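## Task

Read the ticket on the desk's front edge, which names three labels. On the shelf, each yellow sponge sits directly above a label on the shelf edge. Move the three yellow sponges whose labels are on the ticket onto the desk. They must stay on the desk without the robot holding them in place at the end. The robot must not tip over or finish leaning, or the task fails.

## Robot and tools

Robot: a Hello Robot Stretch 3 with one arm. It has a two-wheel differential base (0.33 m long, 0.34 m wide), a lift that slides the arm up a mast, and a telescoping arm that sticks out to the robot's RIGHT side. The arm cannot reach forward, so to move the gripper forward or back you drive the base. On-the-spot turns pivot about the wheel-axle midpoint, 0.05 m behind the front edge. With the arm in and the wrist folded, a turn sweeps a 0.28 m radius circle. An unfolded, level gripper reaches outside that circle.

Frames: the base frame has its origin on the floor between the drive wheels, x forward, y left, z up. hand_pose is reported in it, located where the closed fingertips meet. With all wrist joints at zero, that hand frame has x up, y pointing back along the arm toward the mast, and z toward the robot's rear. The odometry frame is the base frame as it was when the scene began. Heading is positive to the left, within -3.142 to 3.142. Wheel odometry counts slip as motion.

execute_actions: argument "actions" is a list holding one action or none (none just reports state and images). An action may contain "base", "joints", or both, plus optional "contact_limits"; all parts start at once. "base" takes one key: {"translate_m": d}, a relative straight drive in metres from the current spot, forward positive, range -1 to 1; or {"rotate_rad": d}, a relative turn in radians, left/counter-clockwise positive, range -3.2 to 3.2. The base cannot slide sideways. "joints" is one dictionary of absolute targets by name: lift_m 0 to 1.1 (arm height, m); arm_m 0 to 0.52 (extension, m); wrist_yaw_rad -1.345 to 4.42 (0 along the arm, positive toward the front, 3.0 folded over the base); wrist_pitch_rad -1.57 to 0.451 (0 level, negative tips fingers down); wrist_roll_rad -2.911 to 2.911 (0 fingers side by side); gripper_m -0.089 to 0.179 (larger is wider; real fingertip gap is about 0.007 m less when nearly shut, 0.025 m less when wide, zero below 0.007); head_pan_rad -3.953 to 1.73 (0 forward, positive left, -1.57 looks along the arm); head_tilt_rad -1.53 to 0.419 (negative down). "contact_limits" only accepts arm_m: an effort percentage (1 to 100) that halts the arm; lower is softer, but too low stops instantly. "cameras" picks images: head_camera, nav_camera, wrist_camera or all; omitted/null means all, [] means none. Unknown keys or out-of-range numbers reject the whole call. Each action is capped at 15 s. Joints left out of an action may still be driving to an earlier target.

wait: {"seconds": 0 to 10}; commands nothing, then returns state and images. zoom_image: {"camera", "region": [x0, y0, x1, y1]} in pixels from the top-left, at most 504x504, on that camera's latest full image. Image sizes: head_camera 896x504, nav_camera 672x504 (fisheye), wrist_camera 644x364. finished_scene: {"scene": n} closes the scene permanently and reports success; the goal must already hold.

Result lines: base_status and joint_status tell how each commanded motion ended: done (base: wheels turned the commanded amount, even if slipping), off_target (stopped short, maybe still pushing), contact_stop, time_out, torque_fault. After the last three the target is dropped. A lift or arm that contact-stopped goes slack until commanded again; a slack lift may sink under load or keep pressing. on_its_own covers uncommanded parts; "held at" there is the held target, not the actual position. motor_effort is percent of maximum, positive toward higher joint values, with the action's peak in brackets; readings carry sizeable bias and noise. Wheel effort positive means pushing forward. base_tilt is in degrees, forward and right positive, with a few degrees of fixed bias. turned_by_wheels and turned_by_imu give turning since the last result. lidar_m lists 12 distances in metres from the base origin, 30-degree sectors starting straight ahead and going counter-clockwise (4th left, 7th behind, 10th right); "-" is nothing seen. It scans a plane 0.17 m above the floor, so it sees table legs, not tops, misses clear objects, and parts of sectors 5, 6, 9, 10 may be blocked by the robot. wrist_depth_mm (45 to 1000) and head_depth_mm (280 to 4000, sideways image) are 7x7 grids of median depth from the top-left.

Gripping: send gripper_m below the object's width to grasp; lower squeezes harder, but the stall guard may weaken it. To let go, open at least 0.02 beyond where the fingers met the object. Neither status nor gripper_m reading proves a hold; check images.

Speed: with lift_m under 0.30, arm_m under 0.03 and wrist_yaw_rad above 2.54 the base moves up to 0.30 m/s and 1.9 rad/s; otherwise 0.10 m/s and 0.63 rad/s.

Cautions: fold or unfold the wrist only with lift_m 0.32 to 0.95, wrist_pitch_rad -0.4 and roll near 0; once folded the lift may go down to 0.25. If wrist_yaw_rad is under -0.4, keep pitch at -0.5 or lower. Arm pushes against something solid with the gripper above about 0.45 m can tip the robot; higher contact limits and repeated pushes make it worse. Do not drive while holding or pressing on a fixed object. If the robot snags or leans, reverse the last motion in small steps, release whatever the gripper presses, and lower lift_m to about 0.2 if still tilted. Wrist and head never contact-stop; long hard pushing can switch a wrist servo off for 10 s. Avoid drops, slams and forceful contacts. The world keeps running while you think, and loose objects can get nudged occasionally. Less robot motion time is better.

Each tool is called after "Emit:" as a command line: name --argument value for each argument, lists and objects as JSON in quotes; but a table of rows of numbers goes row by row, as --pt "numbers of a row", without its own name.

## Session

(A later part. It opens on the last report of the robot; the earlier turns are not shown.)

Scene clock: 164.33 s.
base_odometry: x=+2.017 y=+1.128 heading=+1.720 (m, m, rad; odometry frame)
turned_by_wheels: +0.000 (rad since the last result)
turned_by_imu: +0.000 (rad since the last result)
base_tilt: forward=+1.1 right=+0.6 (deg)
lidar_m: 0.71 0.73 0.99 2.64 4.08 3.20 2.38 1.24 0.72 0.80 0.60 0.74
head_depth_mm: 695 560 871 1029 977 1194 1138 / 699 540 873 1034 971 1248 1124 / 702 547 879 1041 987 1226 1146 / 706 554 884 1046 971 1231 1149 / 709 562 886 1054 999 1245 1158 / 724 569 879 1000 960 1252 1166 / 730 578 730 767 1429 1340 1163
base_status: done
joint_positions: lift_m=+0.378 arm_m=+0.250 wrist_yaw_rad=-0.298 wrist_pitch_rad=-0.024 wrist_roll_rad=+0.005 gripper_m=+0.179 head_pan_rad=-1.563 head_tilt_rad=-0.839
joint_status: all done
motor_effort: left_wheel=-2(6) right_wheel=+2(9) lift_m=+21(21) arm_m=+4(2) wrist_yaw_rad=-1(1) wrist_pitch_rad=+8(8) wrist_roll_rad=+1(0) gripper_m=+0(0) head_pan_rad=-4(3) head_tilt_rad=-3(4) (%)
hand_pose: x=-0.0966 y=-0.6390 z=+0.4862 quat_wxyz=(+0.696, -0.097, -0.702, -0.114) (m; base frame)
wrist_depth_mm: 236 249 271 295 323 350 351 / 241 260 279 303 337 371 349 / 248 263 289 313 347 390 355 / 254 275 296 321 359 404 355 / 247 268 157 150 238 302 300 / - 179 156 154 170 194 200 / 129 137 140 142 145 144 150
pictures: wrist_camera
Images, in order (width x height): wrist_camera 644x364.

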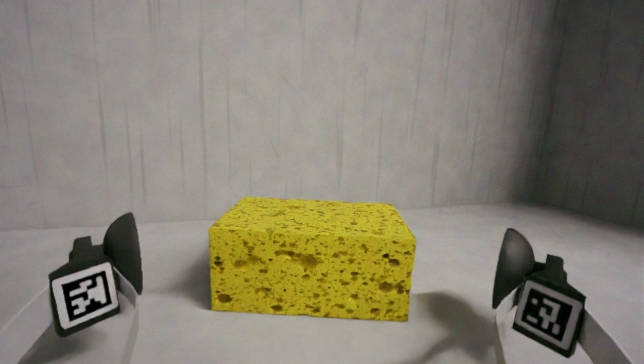

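Emit:
execute_actions --actions '[{"joints": {"arm_m": 0.272}}]' --cameras '[]'

Emit:
execute_actions --actions '[{"joints": {"gripper_m": 0.07}}]' --cameras '["wrist_camera"]'

Emit:
execute_actions --actions '[{"joints": {"lift_m": 0.40}}]' --cameras '["wrist_camera"]'

Scene clock: 165.97 s.
base_odometry: x=+2.017 y=+1.128 heading=+1.720 (m, m, rad; odometry frame)
turned_by_wheels: +0.000 (rad since the last result)
turned_by_imu: +0.000 (rad since the last result)
base_tilt: forward=+1.1 right=+0.6 (deg)
lidar_m: 0.71 0.73 0.99 2.64 3.59 3.18 2.38 1.24 0.72 0.80 0.60 0.74
head_depth_mm: 695 560 872 1030 972 1196 1134 / 698 539 877 1032 964 - 1141 / 702 547 876 1040 986 1215 1149 / 706 554 882 1044 972 1233 1156 / 709 563 889 1051 1000 1242 1160 / 723 570 879 996 960 1252 1165 / 729 578 730 768 1432 1332 1169
base_status: not commanded
joint_positions: lift_m=+0.378 arm_m=+0.272 wrist_yaw_rad=-0.298 wrist_pitch_rad=-0.024 wrist_roll_rad=+0.005 gripper_m=+0.179 head_pan_rad=-1.563 head_tilt_rad=-0.839
joint_status: all done
motor_effort: left_wheel=-2(2) right_wheel=+2(2) lift_m=+21(21) arm_m=+3(4) wrist_yaw_rad=-1(1) wrist_pitch_rad=+8(8) wrist_roll_rad=+0(1) gripper_m=+0(1) head_pan_rad=-4(4) head_tilt_rad=-5(4) (%)
hand_pose: x=-0.0966 y=-0.6610 z=+0.4862 quat_wxyz=(+0.696, -0.097, -0.702, -0.114) (m; base frame)
wrist_depth_mm: 218 233 249 271 299 332 347 / 224 237 261 281 312 348 353 / 231 247 266 293 322 360 356 / 238 254 276 306 336 373 357 / 238 254 159 148 169 305 298 / - 179 132 131 129 194 201 / 129 137 135 133 133 143 150
pictures: none
No camera images: the call's "cameras" was empty. Leave "cameras" out to get every camera's image.

Scene clock: 167.53 s.
base_odometry: x=+2.017 y=+1.128 heading=+1.720 (m, m, rad; odometry frame)
turned_by_wheels: +0.000 (rad since the last result)
turned_by_imu: +0.000 (rad since the last result)
base_tilt: forward=+1.1 right=+0.6 (deg)
lidar_m: 0.71 0.73 0.99 2.64 4.06 3.20 2.37 1.24 0.72 0.80 0.60 0.74
head_depth_mm: 695 559 871 1029 975 1193 1143 / 697 539 876 1033 966 - 1144 / 702 547 880 1038 984 1223 1150 / 706 554 883 1042 971 1227 1155 / 709 562 883 1050 998 1240 1161 / 721 569 880 1002 963 1253 1168 / 729 577 729 767 1428 1341 1170
base_status: not commanded
joint_positions: lift_m=+0.378 arm_m=+0.272 wrist_yaw_rad=-0.298 wrist_pitch_rad=-0.024 wrist_roll_rad=+0.005 gripper_m=+0.071 head_pan_rad=-1.563 head_tilt_rad=-0.839
joint_status: all done
motor_effort: left_wheel=-2(3) right_wheel=+2(2) lift_m=+21(21) arm_m=+4(3) wrist_yaw_rad=-1(1) wrist_pitch_rad=+8(8) wrist_roll_rad=+0(1) gripper_m=-14(89) head_pan_rad=-4(4) head_tilt_rad=-3(5) (%)
hand_pose: x=-0.0966 y=-0.6610 z=+0.4862 quat_wxyz=(+0.696, -0.097, -0.702, -0.114) (m; base frame)
wrist_depth_mm: 218 236 251 275 298 330 350 / 225 239 256 281 313 343 351 / 230 246 268 291 324 363 352 / 236 255 274 300 336 372 357 / 239 253 143 147 166 291 300 / 174 187 132 129 129 196 199 / 141 134 134 133 133 145 149
pictures: wrist_camera
Images, in order (width x height): wrist_camera 644x364.

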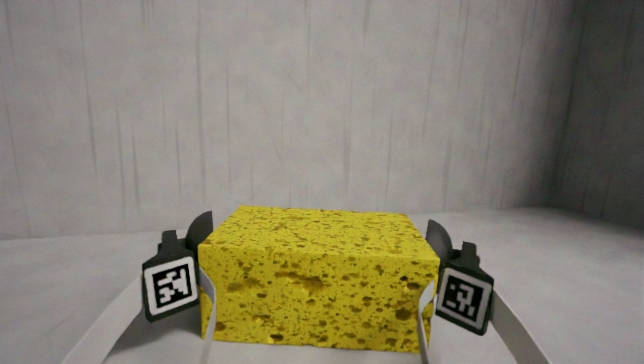

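Scene clock: 168.47 s.
base_odometry: x=+2.017 y=+1.128 heading=+1.720 (m, m, rad; odometry frame)
turned_by_wheels: +0.000 (rad since the last result)
turned_by_imu: +0.000 (rad since the last result)
base_tilt: forward=+1.1 right=+0.7 (deg)
lidar_m: 0.71 0.73 0.99 2.64 4.09 3.19 2.37 1.24 0.72 0.80 0.60 0.74
head_depth_mm: 695 559 871 1027 976 1194 1139 / 698 539 874 1035 959 - 1143 / 701 547 877 1040 987 1218 1148 / 706 554 881 1045 972 1236 1151 / 708 561 883 1052 999 1246 1161 / 724 569 876 1002 959 1255 1167 / 729 578 731 768 1436 1340 1171
base_status: not commanded
joint_positions: lift_m=+0.400 arm_m=+0.272 wrist_yaw_rad=-0.298 wrist_pitch_rad=-0.024 wrist_roll_rad=+0.005 gripper_m=+0.071 head_pan_rad=-1.563 head_tilt_rad=-0.839
joint_status: all done
motor_effort: left_wheel=-2(2) right_wheel=+2(2) lift_m=+21(23) arm_m=+3(3) wrist_yaw_rad=-1(1) wrist_pitch_rad=+8(8) wrist_roll_rad=+0(0) gripper_m=-14(14) head_pan_rad=-3(3) head_tilt_rad=-4(3) (%)
hand_pose: x=-0.0966 y=-0.6610 z=+0.5083 quat_wxyz=(+0.696, -0.097, -0.702, -0.114) (m; base frame)
wrist_depth_mm: 216 233 252 274 297 331 350 / 226 240 258 282 312 351 351 / 230 245 269 295 317 359 351 / 239 251 275 304 336 372 354 / 243 259 143 147 167 351 329 / 214 229 131 130 129 246 244 / 168 164 137 136 134 178 183
pictures: wrist_camera
Images, in order (width x height): wrist_camera 644x364.

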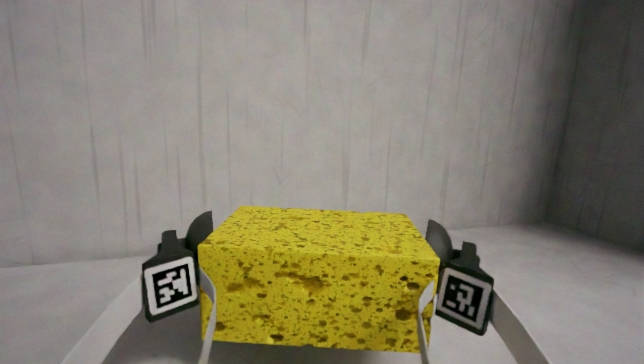

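Emit:
execute_actions --actions '[{"joints": {"arm_m": 0.0}}]' --cameras '[]'

Emit:
execute_actions --actions '[{"joints": {"wrist_pitch_rad": -0.4, "wrist_yaw_rad": 2.7}}]' --cameras '[]'

Emit:
execute_actions --actions '[{"joints": {"lift_m": 0.285}}]' --cameras '["wrist_camera"]'

Emit:
execute_actions --actions '[{"base": {"rotate_rad": 1.8175}}]' --cameras '[]'

Emit:
execute_actions --actions '[{"base": {"translate_m": 1.0}}]' --cameras '[]'

Emit:
execute_actions --actions '[{"base": {"translate_m": 1.0}}]' --cameras '[]'

Emit:
execute_actions --actions '[{"base": {"translate_m": 0.525}}]' --cameras '[]'

Emit:
execute_actions --actions '[{"base": {"rotate_rad": 1.3257}, "joints": {"lift_m": 0.70, "head_pan_rad": -1.57, "head_tilt_rad": -0.7}}]' --cameras '[]'

Emit:
execute_actions --actions '[{"joints": {"wrist_yaw_rad": 0.0, "wrist_pitch_rad": 0.0}}]' --cameras '["nav_camera", "wrist_camera"]'

Scene clock: 173.50 s.
base_odometry: x=+2.017 y=+1.128 heading=+1.720 (m, m, rad; odometry frame)
turned_by_wheels: +0.000 (rad since the last result)
turned_by_imu: +0.000 (rad since the last result)
base_tilt: forward=+1.1 right=+0.7 (deg)
lidar_m: 0.71 0.73 0.99 2.64 4.07 3.21 2.36 1.24 0.72 0.80 0.61 0.74
head_depth_mm: 694 559 870 1029 978 1197 1141 / 699 539 874 1033 980 777 1163 / 704 547 881 1040 988 1221 1171 / 705 555 884 1046 970 1227 1152 / 709 562 888 1051 999 1241 1156 / 723 570 878 999 963 1253 1165 / 729 577 730 767 1441 1338 1175
base_status: not commanded
joint_positions: lift_m=+0.400 arm_m=+0.000 wrist_yaw_rad=-0.299 wrist_pitch_rad=-0.024 wrist_roll_rad=+0.005 gripper_m=+0.071 head_pan_rad=-1.563 head_tilt_rad=-0.839
joint_status: all done
motor_effort: left_wheel=-2(2) right_wheel=+2(2) lift_m=+21(21) arm_m=-3(4) wrist_yaw_rad=-1(1) wrist_pitch_rad=+8(8) wrist_roll_rad=+1(0) gripper_m=-14(14) head_pan_rad=-3(4) head_tilt_rad=-4(5) (%)
hand_pose: x=-0.0967 y=-0.3895 z=+0.5083 quat_wxyz=(+0.696, -0.097, -0.702, -0.114) (m; base frame)
wrist_depth_mm: 423 452 493 527 581 474 779 / 431 475 506 545 584 467 802 / 445 475 515 558 619 472 853 / 399 476 520 555 622 480 904 / 304 311 143 147 166 439 936 / 258 502 132 130 128 471 974 / 506 552 137 135 133 550 858
pictures: none
No camera images: the call's "cameras" was empty. Leave "cameras" out to get every camera's image.

Scene clock: 176.00 s.
base_odometry: x=+2.017 y=+1.128 heading=+1.720 (m, m, rad; odometry frame)
turned_by_wheels: +0.000 (rad since the last result)
turned_by_imu: +0.000 (rad since the last result)
base_tilt: forward=+1.1 right=+0.7 (deg)
lidar_m: 0.71 0.73 0.99 2.64 4.08 3.21 2.37 1.24 0.72 0.80 0.60 0.74
head_depth_mm: 696 560 870 1028 976 1198 1136 / 699 539 876 1035 981 1210 1142 / 702 547 878 1041 988 1218 1148 / 705 555 882 1047 974 1234 1158 / 711 561 887 1047 998 1240 1154 / 724 570 878 1001 962 1258 1165 / 730 578 728 768 1431 1337 1170
base_status: not commanded
joint_positions: lift_m=+0.400 arm_m=+0.000 wrist_yaw_rad=+2.697 wrist_pitch_rad=-0.416 wrist_roll_rad=+0.005 gripper_m=+0.071 head_pan_rad=-1.563 head_tilt_rad=-0.839
joint_status: all done
motor_effort: left_wheel=-2(2) right_wheel=+2(2) lift_m=+21(21) arm_m=-2(2) wrist_yaw_rad=+4(5) wrist_pitch_rad=+5(6) wrist_roll_rad=+1(0) gripper_m=-14(14) head_pan_rad=-3(4) head_tilt_rad=-4(4) (%)
hand_pose: x=+0.0753 y=+0.0576 z=+0.4130 quat_wxyz=(+0.295, +0.708, -0.011, +0.641) (m; base frame)
wrist_depth_mm: - - - - 932 662 532 / - - - - 958 720 552 / - - - - - 707 569 / - 913 906 915 928 735 581 / - 753 143 148 165 723 598 / - - 131 130 128 665 604 / 506 515 136 135 134 544 559
pictures: none
No camera images: the call's "cameras" was empty. Leave "cameras" out to get every camera's image.

Scene clock: 177.87 s.
base_odometry: x=+2.017 y=+1.128 heading=+1.720 (m, m, rad; odometry frame)
turned_by_wheels: +0.000 (rad since the last result)
turned_by_imu: +0.000 (rad since the last result)
base_tilt: forward=+1.1 right=+0.5 (deg)
lidar_m: 0.71 0.74 0.99 2.63 4.09 3.21 2.38 1.24 0.72 0.80 0.61 0.74
head_depth_mm: 696 560 871 1030 976 1199 1135 / 698 539 875 1035 979 1204 1143 / 701 547 880 1040 983 1218 1150 / 705 555 881 1047 971 1234 1154 / 709 562 885 1052 1000 1247 1161 / 723 571 876 1000 958 1254 1163 / 730 577 728 767 1437 1339 1172
base_status: not commanded
joint_positions: lift_m=+0.285 arm_m=+0.000 wrist_yaw_rad=+2.697 wrist_pitch_rad=-0.418 wrist_roll_rad=+0.005 gripper_m=+0.071 head_pan_rad=-1.563 head_tilt_rad=-0.839
joint_status: all done
motor_effort: left_wheel=-2(2) right_wheel=+2(2) lift_m=+15(16) arm_m=-2(2) wrist_yaw_rad=+3(4) wrist_pitch_rad=+6(5) wrist_roll_rad=+0(0) gripper_m=-14(14) head_pan_rad=-4(3) head_tilt_rad=-4(4) (%)
hand_pose: x=+0.0752 y=+0.0575 z=+0.2980 quat_wxyz=(+0.296, +0.708, -0.010, +0.641) (m; base frame)
wrist_depth_mm: - - - - 930 669 530 / - - - - 974 705 540 / 920 932 943 926 900 716 558 / - 702 721 733 754 701 580 / - 579 142 146 167 601 574 / - - 131 129 128 504 506 / - - 135 134 135 430 440
pictures: wrist_camera
Images, in order (width x height): wrist_camera 644x364.

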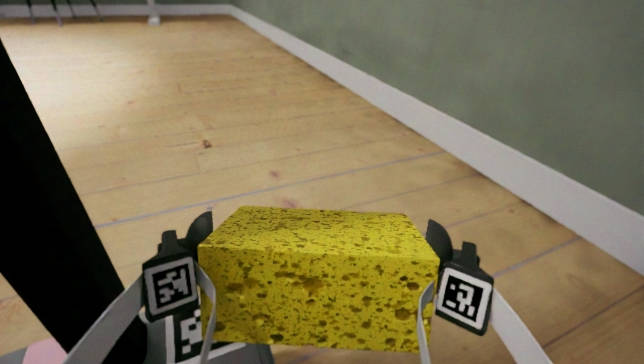

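Scene clock: 180.20 s.
base_odometry: x=+2.017 y=+1.128 heading=-2.746 (m, m, rad; odometry frame)
turned_by_wheels: +1.817 (rad since the last result)
turned_by_imu: +1.782 (rad since the last result)
base_tilt: forward=+1.1 right=+0.6 (deg)
lidar_m: 3.46 3.62 3.07 1.62 0.73 0.80 0.63 0.61 0.71 0.71 0.80 1.35
head_depth_mm: 574 644 735 861 1034 1231 1136 / 590 666 766 897 1084 1262 1140 / 607 687 790 939 1147 1296 1149 / 624 710 824 977 1208 1314 1153 / 644 735 854 1031 1281 1324 1159 / 665 760 894 1082 1360 1336 1163 / 685 792 932 1139 1455 1342 1170
base_status: done
joint_positions: lift_m=+0.285 arm_m=+0.000 wrist_yaw_rad=+2.698 wrist_pitch_rad=-0.418 wrist_roll_rad=+0.005 gripper_m=+0.071 head_pan_rad=-1.563 head_tilt_rad=-0.840
joint_status: not commanded
motor_effort: left_wheel=-2(12) right_wheel=+2(13) lift_m=+15(15) arm_m=-2(2) wrist_yaw_rad=+3(3) wrist_pitch_rad=+6(6) wrist_roll_rad=+0(0) gripper_m=-14(14) head_pan_rad=-4(3) head_tilt_rad=-4(4) (%)
hand_pose: x=+0.0752 y=+0.0575 z=+0.2980 quat_wxyz=(+0.296, +0.708, -0.010, +0.641) (m; base frame)
wrist_depth_mm: - - - - - - - / - - - - - - - / 910 921 939 954 - - - / - 706 733 719 765 760 782 / - 579 142 146 166 616 613 / - - 132 130 128 515 514 / - - 135 135 134 427 436
pictures: none
No camera images: the call's "cameras" was empty. Leave "cameras" out to get every camera's image.

Scene clock: 185.30 s.
base_odometry: x=+1.094 y=+0.742 heading=-2.746 (m, m, rad; odometry frame)
turned_by_wheels: +0.000 (rad since the last result)
turned_by_imu: -0.001 (rad since the last result)
base_tilt: forward=+1.1 right=+0.6 (deg)
lidar_m: 2.71 3.34 2.84 2.60 2.02 1.55 1.60 1.11 0.94 0.94 1.07 1.78
head_depth_mm: 768 834 721 1155 1378 1296 1134 / 792 854 752 1200 1417 1302 1144 / 813 870 764 1255 1453 1307 1146 / 838 901 1107 1314 1500 1318 1155 / 861 924 1149 1377 1542 1326 1160 / 892 940 1197 1446 1561 1336 1164 / 918 952 1248 1522 1557 1349 1169
base_status: done
joint_positions: lift_m=+0.285 arm_m=+0.000 wrist_yaw_rad=+2.698 wrist_pitch_rad=-0.418 wrist_roll_rad=+0.005 gripper_m=+0.071 head_pan_rad=-1.563 head_tilt_rad=-0.840
joint_status: not commanded
motor_effort: left_wheel=-2(9) right_wheel=+2(12) lift_m=+15(15) arm_m=-1(3) wrist_yaw_rad=+3(3) wrist_pitch_rad=+6(6) wrist_roll_rad=+0(0) gripper_m=-14(13) head_pan_rad=-4(3) head_tilt_rad=-3(4) (%)
hand_pose: x=+0.0751 y=+0.0575 z=+0.2979 quat_wxyz=(+0.296, +0.708, -0.010, +0.641) (m; base frame)
wrist_depth_mm: - - - - - - - / - - - - - - - / 896 957 916 994 - - - / - 688 723 746 742 755 752 / - 577 143 147 166 596 619 / - - 131 130 129 523 511 / - - 135 134 134 434 436
pictures: none
No camera images: the call's "cameras" was empty. Leave "cameras" out to get every camera's image.

Scene clock: 190.40 s.
base_odometry: x=+0.172 y=+0.357 heading=-2.746 (m, m, rad; odometry frame)
turned_by_wheels: +0.000 (rad since the last result)
turned_by_imu: -0.001 (rad since the last result)
base_tilt: forward=+1.1 right=+0.6 (deg)
lidar_m: 1.28 1.73 2.58 2.61 2.96 2.71 2.50 1.38 1.17 1.17 1.32 1.54
head_depth_mm: 961 1083 1239 1446 1510 1295 1137 / 990 1118 1282 1508 1514 1301 1140 / 1017 1154 1332 1570 1526 1309 1150 / 1049 1192 1382 1641 1537 1320 1150 / 1081 1234 1441 1704 1547 1324 1158 / 1114 1280 1498 1753 1557 1336 1163 / 1152 1328 1560 1792 1566 1338 1170
base_status: done
joint_positions: lift_m=+0.285 arm_m=+0.000 wrist_yaw_rad=+2.698 wrist_pitch_rad=-0.418 wrist_roll_rad=+0.005 gripper_m=+0.071 head_pan_rad=-1.563 head_tilt_rad=-0.840
joint_status: not commanded
motor_effort: left_wheel=-2(9) right_wheel=+2(11) lift_m=+15(15) arm_m=-2(2) wrist_yaw_rad=+3(2) wrist_pitch_rad=+6(6) wrist_roll_rad=+0(0) gripper_m=-14(14) head_pan_rad=-4(4) head_tilt_rad=-4(4) (%)
hand_pose: x=+0.0751 y=+0.0575 z=+0.2979 quat_wxyz=(+0.296, +0.708, -0.010, +0.641) (m; base frame)
wrist_depth_mm: - - - - - - - / - - - - - - - / 940 938 949 930 - - - / - 727 729 731 761 766 770 / - 590 143 147 166 610 631 / - - 132 130 128 502 505 / - - 135 135 134 427 436
pictures: none
No camera images: the call's "cameras" was empty. Leave "cameras" out to get every camera's image.

Scene clock: 193.90 s.
base_odometry: x=-0.313 y=+0.154 heading=-2.746 (m, m, rad; odometry frame)
turned_by_wheels: +0.000 (rad since the last result)
turned_by_imu: -0.001 (rad since the last result)
base_tilt: forward=+1.1 right=+0.6 (deg)
lidar_m: 0.75 1.23 2.47 2.47 2.83 3.15 2.76 1.52 1.29 1.28 1.46 0.94
head_depth_mm: 1070 1196 1370 1593 1516 1294 1138 / 1098 1237 1416 1657 1513 1307 1140 / 1129 1270 1472 1700 1518 1312 1148 / 1156 1315 1529 1746 1534 1318 1152 / 1198 1362 1596 1806 1546 1326 1157 / 1230 1413 1654 1848 1552 1335 1165 / 1275 1468 1727 1880 1572 1329 1175
base_status: done
joint_positions: lift_m=+0.285 arm_m=+0.000 wrist_yaw_rad=+2.698 wrist_pitch_rad=-0.418 wrist_roll_rad=+0.005 gripper_m=+0.071 head_pan_rad=-1.563 head_tilt_rad=-0.840
joint_status: not commanded
motor_effort: left_wheel=-2(10) right_wheel=+2(11) lift_m=+15(15) arm_m=-2(2) wrist_yaw_rad=+3(2) wrist_pitch_rad=+6(6) wrist_roll_rad=+0(1) gripper_m=-14(14) head_pan_rad=-4(4) head_tilt_rad=-4(4) (%)
hand_pose: x=+0.0750 y=+0.0575 z=+0.2979 quat_wxyz=(+0.296, +0.708, -0.010, +0.641) (m; base frame)
wrist_depth_mm: - - - - - - - / - - - - - - - / 883 939 948 963 - 920 982 / - 702 714 737 754 773 795 / - 582 144 147 166 611 613 / - - 132 129 129 509 507 / - - 135 135 134 437 432
pictures: none
No camera images: the call's "cameras" was empty. Leave "cameras" out to get every camera's image.

Scene clock: 198.50 s.
base_odometry: x=-0.313 y=+0.154 heading=-1.420 (m, m, rad; odometry frame)
turned_by_wheels: +1.326 (rad since the last result)
turned_by_imu: +1.305 (rad since the last result)
base_tilt: forward=+1.1 right=+0.7 (deg)
lidar_m: 2.47 2.58 3.18 3.04 1.85 1.34 1.28 1.33 1.09 0.75 1.02 2.02
head_depth_mm: 1198 1312 1256 935 1591 1406 1196 / 1205 1332 1273 946 1604 1412 1207 / 1207 1334 1283 950 1400 1411 1213 / 1211 1343 1300 959 1565 1393 1224 / 1219 1353 1317 962 1425 1432 1223 / 1225 1362 1329 972 1603 1441 1225 / 1234 1366 1341 980 1653 1451 1236
base_status: done
joint_positions: lift_m=+0.700 arm_m=+0.000 wrist_yaw_rad=+2.698 wrist_pitch_rad=-0.419 wrist_roll_rad=+0.005 gripper_m=+0.071 head_pan_rad=-1.563 head_tilt_rad=-0.704
joint_status: all done
motor_effort: left_wheel=-2(12) right_wheel=+2(9) lift_m=+21(25) arm_m=-2(2) wrist_yaw_rad=+2(3) wrist_pitch_rad=+7(6) wrist_roll_rad=+1(0) gripper_m=-14(14) head_pan_rad=-4(4) head_tilt_rad=+1(13) (%)
hand_pose: x=+0.0750 y=+0.0574 z=+0.7123 quat_wxyz=(+0.296, +0.708, -0.009, +0.641) (m; base frame)
wrist_depth_mm: - - - - - - - / - - - - - - - / - - - - - - - / - - - - - - - / - - 143 147 166 - - / - - 131 130 128 - - / 803 839 137 135 134 837 846
pictures: none
No camera images: the call's "cameras" was empty. Leave "cameras" out to get every camera's image.

Scene clock: 200.83 s.
base_odometry: x=-0.313 y=+0.154 heading=-1.420 (m, m, rad; odometry frame)
turned_by_wheels: +0.000 (rad since the last result)
turned_by_imu: +0.000 (rad since the last result)
base_tilt: forward=+1.1 right=+0.6 (deg)
lidar_m: 2.47 2.58 3.16 3.04 1.85 1.33 1.28 1.33 1.10 0.75 1.02 2.02
head_depth_mm: 1196 1322 1256 938 1601 1408 1199 / 1199 1329 1273 943 1606 1329 1208 / 1208 1338 1288 950 1302 557 - / 1215 1343 1299 958 1124 1329 1216 / 1222 1350 1315 968 1422 1422 1222 / 1227 1363 1323 977 1603 1436 1229 / 1237 1370 1341 980 1659 1446 1234
base_status: not commanded
joint_positions: lift_m=+0.700 arm_m=+0.000 wrist_yaw_rad=+0.003 wrist_pitch_rad=-0.027 wrist_roll_rad=+0.005 gripper_m=+0.071 head_pan_rad=-1.563 head_tilt_rad=-0.704
joint_status: all done
motor_effort: left_wheel=-3(2) right_wheel=+3(2) lift_m=+21(21) arm_m=-2(3) wrist_yaw_rad=-2(2) wrist_pitch_rad=+9(8) wrist_roll_rad=+0(0) gripper_m=-14(14) head_pan_rad=-4(4) head_tilt_rad=+1(1) (%)
hand_pose: x=-0.0207 y=-0.4007 z=+0.8076 quat_wxyz=(+0.706, +0.011, -0.709, -0.009) (m; base frame)
wrist_depth_mm: - - - - - - - / - - - - - - - / - - - - - - - / 646 672 715 757 791 735 - / 455 467 143 147 167 449 457 / - - 131 130 129 - - / - - 137 135 134 - -
pictures: nav_camera (sideways: a quarter turn counterclockwise sets it upright), wrist_camera
Images, in order (width x height): nav_camera 672x504, wrist_camera 644x364.

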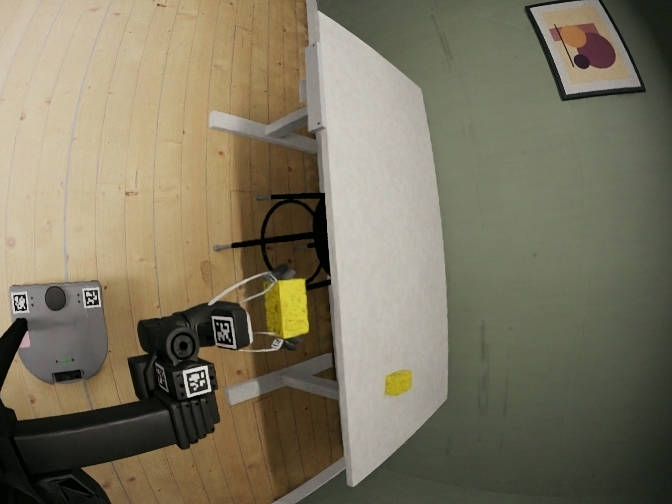

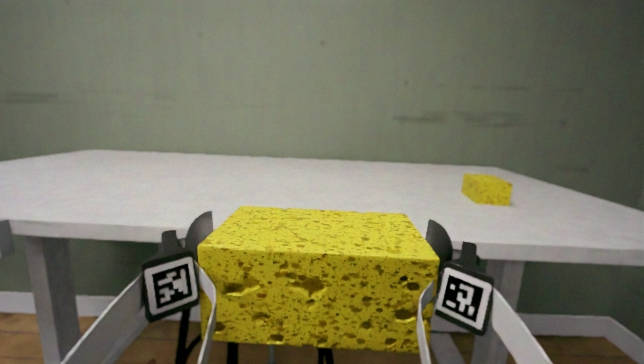

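Emit:
execute_actions --actions '[{"joints": {"arm_m": 0.48, "lift_m": 0.68}}]' --cameras '[]'

Emit:
execute_actions --actions '[{"joints": {"lift_m": 0.665, "wrist_pitch_rad": -0.08}}]' --cameras '[]'

Emit:
execute_actions --actions '[{"joints": {"gripper_m": 0.16}}]' --cameras '["wrist_camera"]'

Emit:
execute_actions --actions '[{"joints": {"arm_m": 0.0, "lift_m": 0.68}}]' --cameras '["wrist_camera"]'

Scene clock: 206.27 s.
base_odometry: x=-0.313 y=+0.154 heading=-1.420 (m, m, rad; odometry frame)
turned_by_wheels: +0.000 (rad since the last result)
turned_by_imu: -0.001 (rad since the last result)
base_tilt: forward=+1.0 right=+0.6 (deg)
lidar_m: 2.47 2.57 3.16 3.03 1.85 1.34 1.28 1.33 1.10 0.75 1.02 2.01
head_depth_mm: 1192 1323 1262 939 1594 - 1181 / 1203 1325 1277 - 1628 1407 1206 / 1205 1338 1285 923 1571 1413 1208 / 1213 1348 1302 956 1585 1398 1214 / 1221 1355 1316 966 1421 1428 1222 / 1223 1362 1321 973 1608 1438 1227 / 1236 1371 1337 978 1655 1442 1230
base_status: not commanded
joint_positions: lift_m=+0.680 arm_m=+0.480 wrist_yaw_rad=+0.001 wrist_pitch_rad=-0.025 wrist_roll_rad=+0.005 gripper_m=+0.071 head_pan_rad=-1.563 head_tilt_rad=-0.704
joint_status: all done
motor_effort: left_wheel=-3(3) right_wheel=+2(3) lift_m=+15(15) arm_m=+3(3) wrist_yaw_rad=-1(2) wrist_pitch_rad=+8(9) wrist_roll_rad=+1(0) gripper_m=-14(14) head_pan_rad=-4(3) head_tilt_rad=+2(2) (%)
hand_pose: x=-0.0211 y=-0.8803 z=+0.7883 quat_wxyz=(+0.706, +0.010, -0.709, -0.009) (m; base frame)
wrist_depth_mm: 668 651 642 643 643 661 654 / 670 677 684 665 690 681 671 / 678 683 693 708 723 695 695 / 551 584 615 620 707 695 706 / 325 340 143 147 167 385 391 / 233 246 131 130 128 269 264 / 187 179 137 134 134 194 200
pictures: none
No camera images: the call's "cameras" was empty. Leave "cameras" out to get every camera's image.

Scene clock: 207.10 s.
base_odometry: x=-0.313 y=+0.154 heading=-1.420 (m, m, rad; odometry frame)
turned_by_wheels: +0.000 (rad since the last result)
turned_by_imu: +0.000 (rad since the last result)
base_tilt: forward=+1.1 right=+0.6 (deg)
lidar_m: 2.47 2.59 3.18 3.05 1.85 1.34 1.28 1.33 1.10 0.75 1.02 2.02
head_depth_mm: 1193 1323 1260 938 1592 - - / 1198 1333 1273 1036 1641 1409 1207 / 1203 1330 1280 952 1580 1418 1212 / 1212 1350 1300 955 1570 1387 1221 / 1221 1353 1311 964 1422 1428 1220 / 1224 1365 1323 970 1602 1436 1222 / 1236 1371 1336 977 1652 1446 1232
base_status: not commanded
joint_positions: lift_m=+0.665 arm_m=+0.480 wrist_yaw_rad=+0.001 wrist_pitch_rad=-0.096 wrist_roll_rad=+0.005 gripper_m=+0.071 head_pan_rad=-1.563 head_tilt_rad=-0.704
joint_status: all done
motor_effort: left_wheel=-2(2) right_wheel=+2(2) lift_m=+15(15) arm_m=+4(4) wrist_yaw_rad=-1(1) wrist_pitch_rad=+6(7) wrist_roll_rad=+0(0) gripper_m=-14(14) head_pan_rad=-4(4) head_tilt_rad=+2(1) (%)
hand_pose: x=-0.0211 y=-0.8775 z=+0.7554 quat_wxyz=(+0.705, +0.035, -0.708, -0.034) (m; base frame)
wrist_depth_mm: 649 638 636 638 640 632 631 / 677 661 656 667 673 661 648 / 692 707 700 700 683 676 686 / 360 371 386 399 424 440 464 / 233 243 142 147 164 268 276 / 175 185 132 130 128 198 195 / 144 139 136 134 135 149 152
pictures: none
No camera images: the call's "cameras" was empty. Leave "cameras" out to get every camera's image.

Scene clock: 208.50 s.
base_odometry: x=-0.313 y=+0.154 heading=-1.420 (m, m, rad; odometry frame)
turned_by_wheels: +0.000 (rad since the last result)
turned_by_imu: +0.000 (rad since the last result)
base_tilt: forward=+1.1 right=+0.6 (deg)
lidar_m: 2.47 2.57 3.17 3.06 1.85 1.34 1.28 1.33 1.10 0.75 1.02 2.01
head_depth_mm: 1192 1326 1256 942 1590 - - / 1203 1330 1276 1057 1652 1411 1208 / 1208 1342 1289 953 1589 1419 1211 / 1213 1346 1292 958 1582 1387 1218 / 1222 1350 1314 967 1423 1430 1219 / 1228 1363 1330 973 1599 1431 1230 / 1230 1370 1344 983 1660 1440 1231
base_status: not commanded
joint_positions: lift_m=+0.665 arm_m=+0.480 wrist_yaw_rad=+0.001 wrist_pitch_rad=-0.097 wrist_roll_rad=+0.005 gripper_m=+0.160 head_pan_rad=-1.563 head_tilt_rad=-0.704
joint_status: all done
motor_effort: left_wheel=-3(2) right_wheel=+2(2) lift_m=+15(15) arm_m=+3(3) wrist_yaw_rad=+0(1) wrist_pitch_rad=+5(6) wrist_roll_rad=+1(0) gripper_m=+0(85) head_pan_rad=-4(4) head_tilt_rad=+1(1) (%)
hand_pose: x=-0.0211 y=-0.8774 z=+0.7551 quat_wxyz=(+0.705, +0.035, -0.708, -0.034) (m; base frame)
wrist_depth_mm: 638 650 632 643 639 624 641 / 680 658 671 655 668 660 647 / 680 672 699 701 689 673 694 / 355 374 389 397 424 444 460 / 234 256 156 149 167 283 273 / 183 - 132 131 129 - 195 / 133 140 137 136 135 144 152
pictures: wrist_camera
Images, in order (width x height): wrist_camera 644x364.

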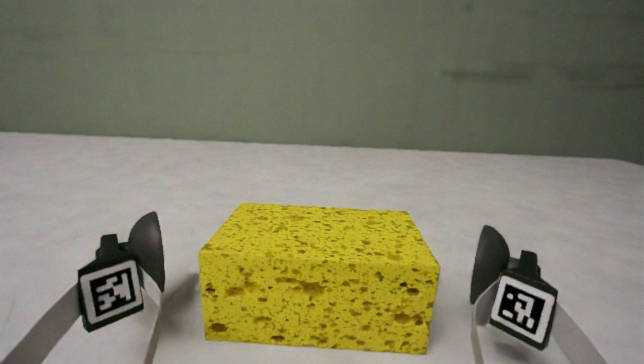

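Scene clock: 213.20 s.
base_odometry: x=-0.313 y=+0.154 heading=-1.420 (m, m, rad; odometry frame)
turned_by_wheels: +0.000 (rad since the last result)
turned_by_imu: +0.000 (rad since the last result)
base_tilt: forward=+1.1 right=+0.6 (deg)
lidar_m: 2.47 2.58 3.18 3.03 1.85 1.34 1.28 1.33 1.10 0.75 1.02 2.01
head_depth_mm: 1193 1323 1263 934 1599 1405 1205 / 1198 1326 1272 944 1603 1416 1233 / 1208 1334 1285 949 1409 1410 1269 / 1220 1343 1299 957 1582 1389 1214 / 1220 1353 1316 965 1422 1432 1223 / 1227 1358 1326 973 1597 1441 1222 / 1234 1380 1343 982 1663 1445 1235
base_status: not commanded
joint_positions: lift_m=+0.680 arm_m=+0.000 wrist_yaw_rad=+0.001 wrist_pitch_rad=-0.099 wrist_roll_rad=+0.005 gripper_m=+0.160 head_pan_rad=-1.563 head_tilt_rad=-0.704
joint_status: all done
motor_effort: left_wheel=-3(2) right_wheel=+2(2) lift_m=+21(22) arm_m=-3(3) wrist_yaw_rad=-1(1) wrist_pitch_rad=+6(6) wrist_roll_rad=+0(0) gripper_m=+0(0) head_pan_rad=-4(3) head_tilt_rad=+2(2) (%)
hand_pose: x=-0.0212 y=-0.3978 z=+0.7693 quat_wxyz=(+0.705, +0.036, -0.708, -0.035) (m; base frame)
wrist_depth_mm: - - - - - - - / - - - - - - - / 872 884 - - - - - / 457 467 436 454 476 494 522 / - - 637 766 - 827 - / - - - - - - - / 924 - - - - - -
pictures: wrist_camera
Images, in order (width x height): wrist_camera 644x364.

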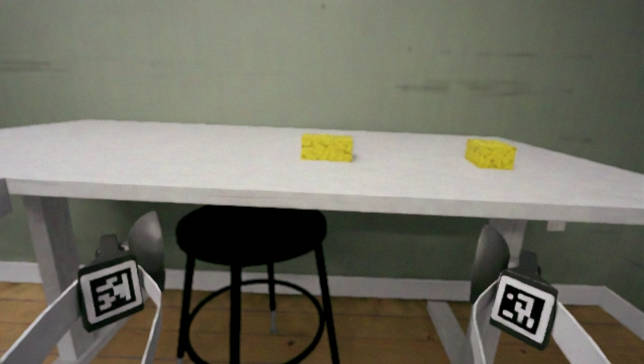

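Emit:
execute_actions --actions '[]'

Scene clock: 215.33 s.
base_odometry: x=-0.313 y=+0.154 heading=-1.420 (m, m, rad; odometry frame)
turned_by_wheels: +0.000 (rad since the last result)
turned_by_imu: +0.000 (rad since the last result)
base_tilt: forward=+1.1 right=+0.6 (deg)
lidar_m: 2.48 2.58 3.16 3.03 1.85 1.34 1.28 1.33 1.10 0.75 1.02 2.02
head_depth_mm: 1189 1321 1256 939 1589 1404 1204 / 1201 1327 1274 942 1611 1418 1231 / 1212 1339 1287 946 1410 1411 1261 / 1216 1347 1297 958 1576 1390 1218 / 1220 1356 1315 962 1425 1425 1223 / 1231 1366 1331 974 1598 1440 1226 / 1230 1372 1344 982 1662 1446 1233
base_status: not commanded
joint_positions: lift_m=+0.680 arm_m=+0.000 wrist_yaw_rad=+0.001 wrist_pitch_rad=-0.099 wrist_roll_rad=+0.005 gripper_m=+0.160 head_pan_rad=-1.563 head_tilt_rad=-0.704
joint_status: all done
motor_effort: left_wheel=-2(2) right_wheel=+2(2) lift_m=+21(22) arm_m=-2(3) wrist_yaw_rad=-1(1) wrist_pitch_rad=+6(6) wrist_roll_rad=+0(0) gripper_m=+0(0) head_pan_rad=-4(3) head_tilt_rad=+3(2) (%)
hand_pose: x=-0.0212 y=-0.3978 z=+0.7693 quat_wxyz=(+0.705, +0.036, -0.708, -0.035) (m; base frame)
wrist_depth_mm: - - - - - - - / - - - - - - - / 872 879 - - - - - / 463 480 436 455 479 506 529 / - - 628 766 - 833 - / - - - - - - - / 962 - - - - - -
pictures: head_camera (sideways: a quarter turn clockwise sets it upright), nav_camera (sideways: a quarter turn counterclockwise sets it upright), wrist_camera
Images, in order (width x height): head_camera 896x504, nav_camera 672x504, wrist_camera 644x364.

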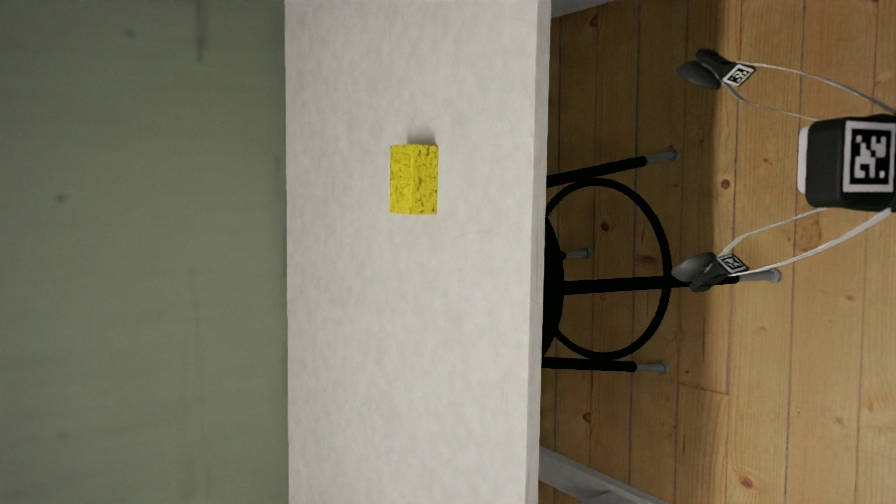

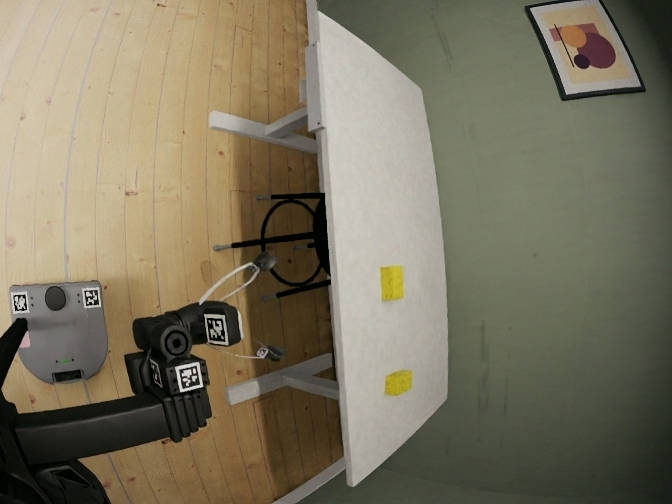

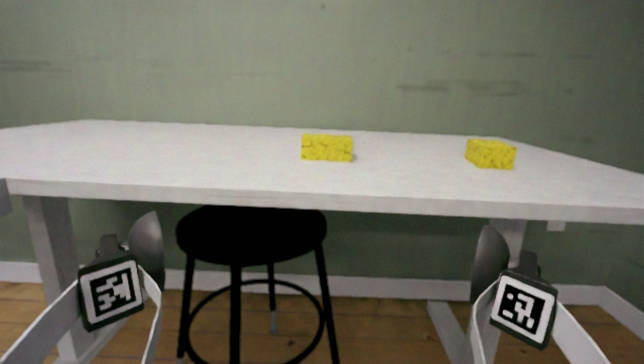

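Emit:
execute_actions --actions '[{"base": {"rotate_rad": 0.98}, "joints": {"wrist_pitch_rad": -0.4, "wrist_yaw_rad": 3.0, "lift_m": 0.28, "gripper_m": 0.05, "head_pan_rad": 0.0, "head_tilt_rad": -0.5}}]' --cameras '["nav_camera"]'

Emit:
execute_actions --actions '[{"base": {"translate_m": 1.0}}]' --cameras '[]'

Emit:
execute_actions --actions '[{"base": {"translate_m": 1.0}}]' --cameras '[]'

Emit:
execute_actions --actions '[{"base": {"translate_m": 0.96}}]' --cameras '["nav_camera"]'

Scene clock: 220.70 s.
base_odometry: x=-0.313 y=+0.154 heading=-0.440 (m, m, rad; odometry frame)
turned_by_wheels: +0.980 (rad since the last result)
turned_by_imu: +0.965 (rad since the last result)
base_tilt: forward=+1.0 right=+0.6 (deg)
lidar_m: 3.22 3.03 1.99 1.36 1.29 1.31 1.10 0.75 0.75 1.89 2.47 2.53
head_depth_mm: 2814 2954 3111 2989 2135 1664 1355 / 3163 3330 3332 3003 2145 1673 1363 / 3477 3696 3892 3030 2165 1668 1369 / 3271 3530 3798 3062 2188 1669 1368 / 3080 3233 3548 3096 2190 1682 1375 / 2926 3078 3238 3099 2187 1705 1378 / 2806 3024 3207 3109 2202 1709 1381
base_status: done
joint_positions: lift_m=+0.280 arm_m=+0.000 wrist_yaw_rad=+2.997 wrist_pitch_rad=-0.416 wrist_roll_rad=+0.005 gripper_m=+0.050 head_pan_rad=-0.007 head_tilt_rad=-0.507
joint_status: all done
motor_effort: left_wheel=-3(8) right_wheel=+3(8) lift_m=+15(19) arm_m=-2(2) wrist_yaw_rad=+3(6) wrist_pitch_rad=+5(5) wrist_roll_rad=+1(1) gripper_m=+0(84) head_pan_rad=+3(45) head_tilt_rad=+3(16) (%)
hand_pose: x=+0.0110 y=+0.0771 z=+0.2933 quat_wxyz=(+0.196, +0.702, +0.096, +0.678) (m; base frame)
wrist_depth_mm: 947 - - - - - - / 965 - - - - - - / 895 889 929 961 - - - / 699 707 716 728 748 784 754 / 563 569 - 584 609 598 600 / 471 495 - 499 497 495 508 / - - - - 427 429 435
pictures: nav_camera (sideways: a quarter turn counterclockwise sets it upright)
Images, in order (width x height): nav_camera 672x504.

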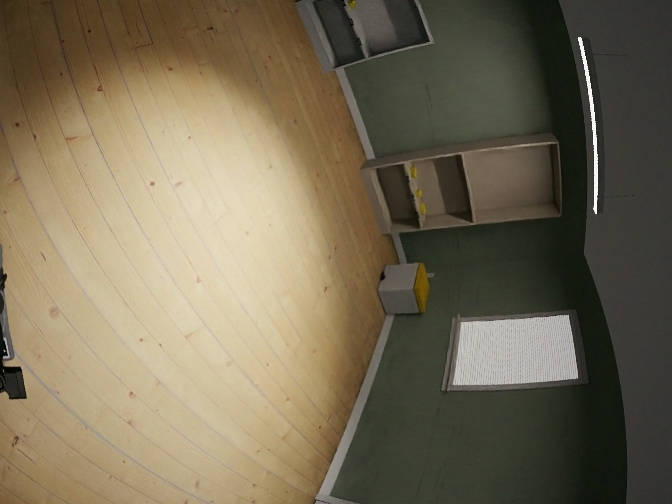

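Scene clock: 225.80 s.
base_odometry: x=+0.592 y=-0.272 heading=-0.441 (m, m, rad; odometry frame)
turned_by_wheels: +0.000 (rad since the last result)
turned_by_imu: -0.001 (rad since the last result)
base_tilt: forward=+1.1 right=+0.6 (deg)
lidar_m: 2.22 2.21 2.30 1.98 1.86 1.89 2.10 1.83 2.31 2.02 1.92 1.96
head_depth_mm: 2164 2271 2399 2485 2157 1665 1362 / 2421 2559 2697 2385 2164 1670 1362 / 2617 2809 3023 2601 2163 1674 1368 / 2491 2669 2866 2908 2181 1684 1374 / 2223 2380 2563 2716 2192 1691 1378 / 2180 2294 2490 2557 2184 1699 1378 / 2066 2181 2323 2444 2204 1706 1385
base_status: done
joint_positions: lift_m=+0.280 arm_m=+0.000 wrist_yaw_rad=+2.998 wrist_pitch_rad=-0.416 wrist_roll_rad=+0.005 gripper_m=+0.050 head_pan_rad=-0.007 head_tilt_rad=-0.506
joint_status: not commanded
motor_effort: left_wheel=-2(9) right_wheel=+2(11) lift_m=+15(15) arm_m=-1(2) wrist_yaw_rad=+2(3) wrist_pitch_rad=+5(5) wrist_roll_rad=+0(1) gripper_m=+0(1) head_pan_rad=+3(3) head_tilt_rad=+3(3) (%)
hand_pose: x=+0.0109 y=+0.0771 z=+0.2932 quat_wxyz=(+0.196, +0.702, +0.096, +0.678) (m; base frame)
wrist_depth_mm: - - - - - - - / - - - - - - - / 890 877 943 954 - - - / 706 707 736 726 728 732 776 / 560 573 - 579 623 602 611 / 471 490 - 494 497 512 506 / - - - - 421 431 431
pictures: none
No camera images: the call's "cameras" was empty. Leave "cameras" out to get every camera's image.

Scene clock: 230.90 s.
base_odometry: x=+1.496 y=-0.699 heading=-0.441 (m, m, rad; odometry frame)
turned_by_wheels: +0.000 (rad since the last result)
turned_by_imu: -0.001 (rad since the last result)
base_tilt: forward=+1.1 right=+0.6 (deg)
lidar_m: 1.22 1.36 1.71 1.84 2.43 2.48 2.99 2.68 2.06 1.44 1.35 1.22
head_depth_mm: 1506 1583 1677 1754 1449 1512 1362 / 1692 1779 1912 1993 1530 1567 1367 / 1743 1887 2031 2209 1998 1674 1368 / 1656 1773 1908 2078 2142 1680 1368 / 1557 1659 1764 1676 1853 1689 1376 / 1363 1484 1611 1724 1860 1660 1377 / 1364 1447 1541 1652 1761 1620 1392
base_status: done
joint_positions: lift_m=+0.280 arm_m=+0.000 wrist_yaw_rad=+2.998 wrist_pitch_rad=-0.416 wrist_roll_rad=+0.005 gripper_m=+0.050 head_pan_rad=-0.007 head_tilt_rad=-0.506
joint_status: not commanded
motor_effort: left_wheel=-2(10) right_wheel=+2(11) lift_m=+15(16) arm_m=-1(1) wrist_yaw_rad=+3(2) wrist_pitch_rad=+5(5) wrist_roll_rad=+0(0) gripper_m=+0(1) head_pan_rad=+3(3) head_tilt_rad=+3(2) (%)
hand_pose: x=+0.0108 y=+0.0771 z=+0.2932 quat_wxyz=(+0.196, +0.702, +0.096, +0.678) (m; base frame)
wrist_depth_mm: - - - - - - - / - - - - - - - / 893 914 930 964 - - 982 / 678 689 715 730 744 760 790 / 554 574 - 580 618 600 616 / 470 495 - 504 491 503 503 / - - - - 415 427 430
pictures: none
No camera images: the call's "cameras" was empty. Leave "cameras" out to get every camera's image.

Scene clock: 235.87 s.
base_odometry: x=+2.365 y=-1.108 heading=-0.441 (m, m, rad; odometry frame)
turned_by_wheels: +0.000 (rad since the last result)
turned_by_imu: -0.001 (rad since the last result)
base_tilt: forward=+1.1 right=+0.6 (deg)
lidar_m: 0.49 0.57 0.84 0.91 1.88 3.03 3.56 3.60 1.23 0.85 0.38 0.38
head_depth_mm: 879 926 975 1045 1109 1190 1191 / 946 1014 1092 1176 1285 1383 1362 / 904 973 1054 1146 1264 1401 1371 / 851 916 984 1066 1167 1281 1343 / 808 860 928 998 1085 1183 1285 / 766 815 871 938 1008 1098 1200 / 729 775 826 883 945 1025 1073
base_status: done
joint_positions: lift_m=+0.280 arm_m=+0.000 wrist_yaw_rad=+2.998 wrist_pitch_rad=-0.417 wrist_roll_rad=+0.005 gripper_m=+0.050 head_pan_rad=-0.007 head_tilt_rad=-0.506
joint_status: not commanded
motor_effort: left_wheel=-2(10) right_wheel=+2(11) lift_m=+15(15) arm_m=-1(2) wrist_yaw_rad=+2(2) wrist_pitch_rad=+6(5) wrist_roll_rad=+0(0) gripper_m=-1(0) head_pan_rad=+3(3) head_tilt_rad=+2(2) (%)
hand_pose: x=+0.0108 y=+0.0771 z=+0.2932 quat_wxyz=(+0.196, +0.702, +0.096, +0.678) (m; base frame)
wrist_depth_mm: - - - 927 888 708 606 / - - - - 928 759 632 / 874 919 932 872 754 742 645 / 683 706 708 741 687 615 575 / 557 562 - 584 621 582 538 / 464 486 - 505 495 503 507 / - - - - 425 422 434
pictures: nav_camera (sideways: a quarter turn counterclockwise sets it upright)
Images, in order (width x height): nav_camera 672x504.

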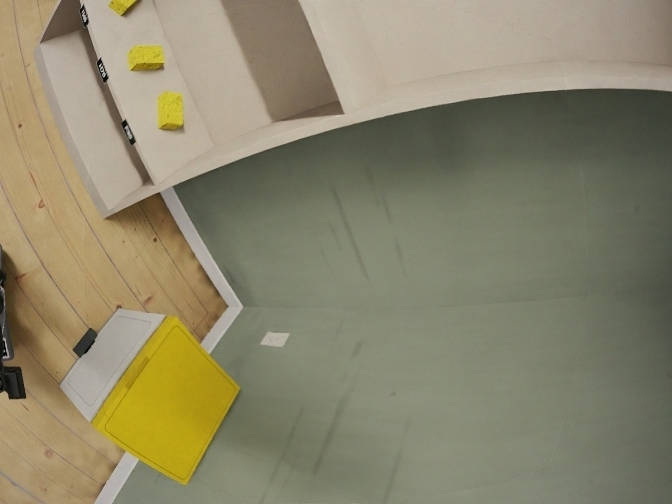

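Emit:
execute_actions --actions '[{"base": {"rotate_rad": 2.19}, "joints": {"head_pan_rad": -1.57, "head_tilt_rad": -0.85}}]' --cameras '["head_camera"]'

Emit:
execute_actions --actions '[{"joints": {"lift_m": 0.378}}]' --cameras '[]'

Emit:
execute_actions --actions '[{"joints": {"wrist_yaw_rad": 0.0, "wrist_pitch_rad": 0.0, "gripper_m": 0.16}}]' --cameras '["head_camera", "wrist_camera"]'

Scene clock: 239.40 s.
base_odometry: x=+2.365 y=-1.108 heading=+1.749 (m, m, rad; odometry frame)
turned_by_wheels: +2.190 (rad since the last result)
turned_by_imu: +2.149 (rad since the last result)
base_tilt: forward=+1.1 right=+0.5 (deg)
lidar_m: 2.63 3.11 3.61 2.91 1.12 0.83 0.38 0.39 0.53 0.56 0.85 0.91
head_depth_mm: 737 833 960 1134 1378 1296 1139 / 482 574 925 1116 1399 1301 1143 / 679 575 892 1034 974 1233 1143 / 689 583 920 1057 977 1241 1154 / 694 591 924 1066 988 1246 1161 / 698 601 935 1080 993 1252 1168 / 701 608 942 1085 1024 1264 1177
base_status: done
joint_positions: lift_m=+0.280 arm_m=+0.000 wrist_yaw_rad=+2.998 wrist_pitch_rad=-0.417 wrist_roll_rad=+0.005 gripper_m=+0.050 head_pan_rad=-1.563 head_tilt_rad=-0.840
joint_status: all done
motor_effort: left_wheel=-2(12) right_wheel=+2(13) lift_m=+15(15) arm_m=-2(3) wrist_yaw_rad=+2(2) wrist_pitch_rad=+5(6) wrist_roll_rad=+0(0) gripper_m=+0(0) head_pan_rad=-3(44) head_tilt_rad=-4(23) (%)
hand_pose: x=+0.0108 y=+0.0771 z=+0.2932 quat_wxyz=(+0.196, +0.702, +0.096, +0.678) (m; base frame)
wrist_depth_mm: - - - - - - - / - - - - - - - / 886 917 935 960 - - - / 684 696 718 717 740 757 759 / 561 570 - 580 606 626 606 / 471 494 - 510 502 498 504 / - - - - 424 431 432
pictures: head_camera (sideways: a quarter turn clockwise sets it upright)
Images, in order (width x height): head_camera 896x504.

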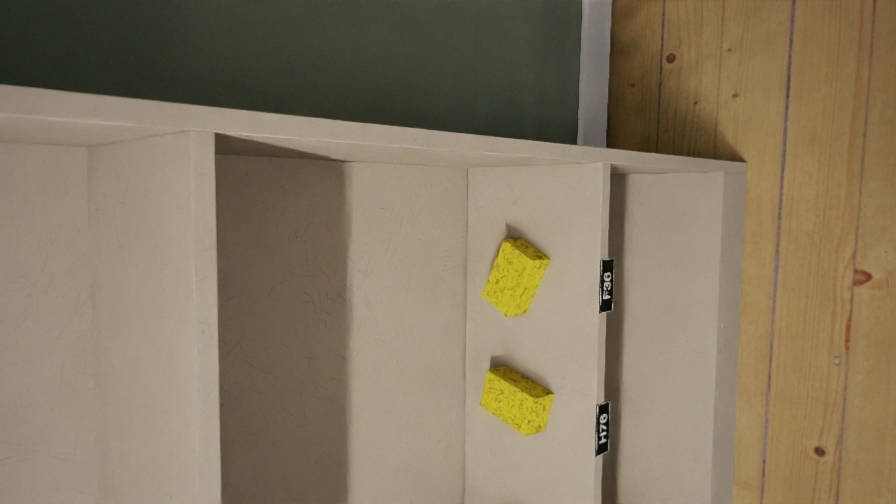

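Scene clock: 241.13 s.
base_odometry: x=+2.365 y=-1.108 heading=+1.749 (m, m, rad; odometry frame)
turned_by_wheels: +0.000 (rad since the last result)
turned_by_imu: +0.000 (rad since the last result)
base_tilt: forward=+1.1 right=+0.6 (deg)
lidar_m: 2.62 3.12 3.60 2.94 1.12 0.83 0.38 0.39 0.53 0.56 0.86 0.91
head_depth_mm: 737 833 960 1133 1382 1292 1134 / 483 574 928 1121 1406 1301 1144 / 681 575 891 1036 972 1237 1151 / 688 584 918 1064 975 1239 1156 / 694 593 926 1072 989 1248 1159 / 697 600 934 1080 992 1258 1162 / 703 609 940 1094 1027 1260 1168
base_status: not commanded
joint_positions: lift_m=+0.378 arm_m=+0.000 wrist_yaw_rad=+2.998 wrist_pitch_rad=-0.417 wrist_roll_rad=+0.005 gripper_m=+0.050 head_pan_rad=-1.563 head_tilt_rad=-0.840
joint_status: all done
motor_effort: left_wheel=-2(3) right_wheel=+2(2) lift_m=+21(22) arm_m=-2(2) wrist_yaw_rad=+2(3) wrist_pitch_rad=+6(5) wrist_roll_rad=+1(0) gripper_m=+0(0) head_pan_rad=-5(4) head_tilt_rad=-4(4) (%)
hand_pose: x=+0.0108 y=+0.0771 z=+0.3908 quat_wxyz=(+0.196, +0.702, +0.096, +0.678) (m; base frame)
wrist_depth_mm: - - - - - - - / - - - - - - - / - - - - - - - / 848 866 869 884 928 940 971 / 704 693 - 705 769 772 759 / 566 583 - 607 622 619 616 / 504 517 - 532 515 521 529
pictures: none
No camera images: the call's "cameras" was empty. Leave "cameras" out to get every camera's image.

Scene clock: 243.63 s.
base_odometry: x=+2.365 y=-1.108 heading=+1.749 (m, m, rad; odometry frame)
turned_by_wheels: +0.000 (rad since the last result)
turned_by_imu: +0.000 (rad since the last result)
base_tilt: forward=+1.1 right=+0.6 (deg)
lidar_m: 2.62 3.12 3.61 2.92 1.12 0.82 0.38 0.39 0.53 0.56 0.86 0.91
head_depth_mm: 736 834 961 1133 1382 1297 1140 / 483 574 928 1117 1394 1301 1142 / 679 575 891 1039 974 1232 1190 / 688 584 922 1059 979 1246 1152 / 693 591 925 1068 989 1249 1162 / 696 600 934 1080 988 1258 1167 / 703 608 942 1093 1027 1260 1167
base_status: not commanded
joint_positions: lift_m=+0.378 arm_m=+0.000 wrist_yaw_rad=+0.003 wrist_pitch_rad=-0.025 wrist_roll_rad=+0.005 gripper_m=+0.160 head_pan_rad=-1.563 head_tilt_rad=-0.840
joint_status: all done
motor_effort: left_wheel=-2(2) right_wheel=+2(2) lift_m=+21(21) arm_m=-2(2) wrist_yaw_rad=-2(2) wrist_pitch_rad=+8(8) wrist_roll_rad=+1(0) gripper_m=+0(86) head_pan_rad=-4(4) head_tilt_rad=-3(4) (%)
hand_pose: x=-0.0207 y=-0.4008 z=+0.4860 quat_wxyz=(+0.706, +0.010, -0.709, -0.008) (m; base frame)
wrist_depth_mm: 545 540 524 530 577 571 547 / 569 550 543 545 597 582 598 / 565 567 562 568 622 604 596 / 385 335 360 330 636 628 628 / 612 599 612 594 655 644 645 / 634 - 628 626 675 - 655 / 596 608 630 625 705 695 679
pictures: head_camera (sideways: a quarter turn clockwise sets it upright), wrist_camera
Images, in order (width x height): head_camera 896x504, wrist_camera 644x364.

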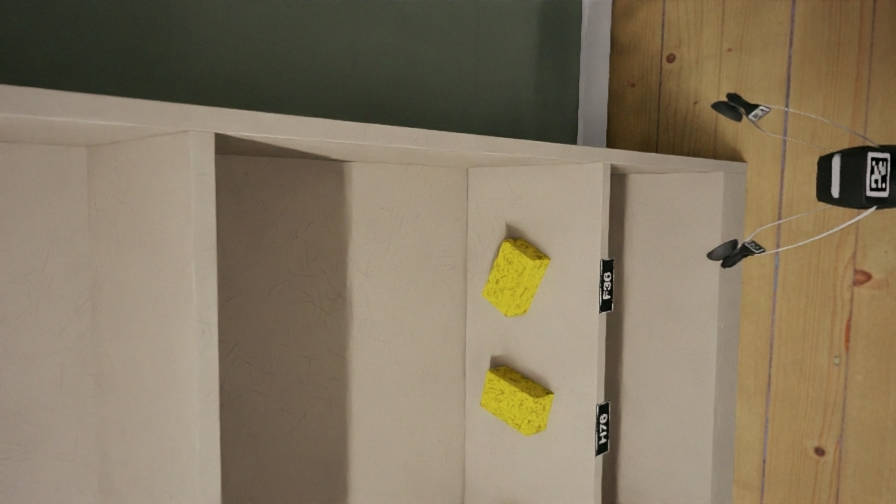

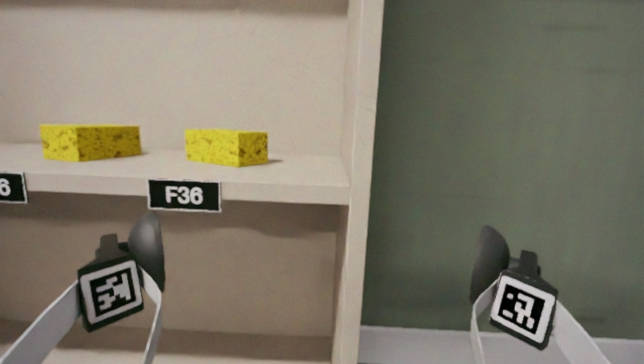

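Emit:
zoom_image --camera "head_camera" --region '[420, 180, 640, 360]'

Region (420, 180, 640, 360) of head_camera's 896x504 image, scaled by 2.291, with more detail than that image has; it fills the top 412 rows of this view, and the rest is white.

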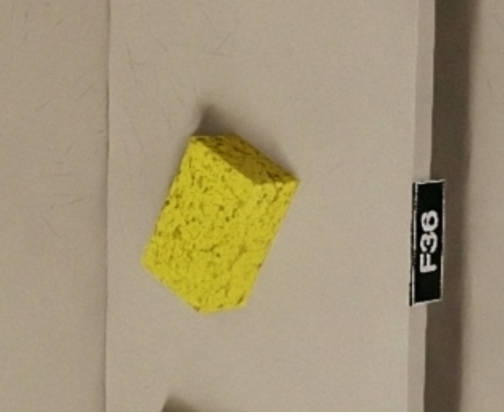

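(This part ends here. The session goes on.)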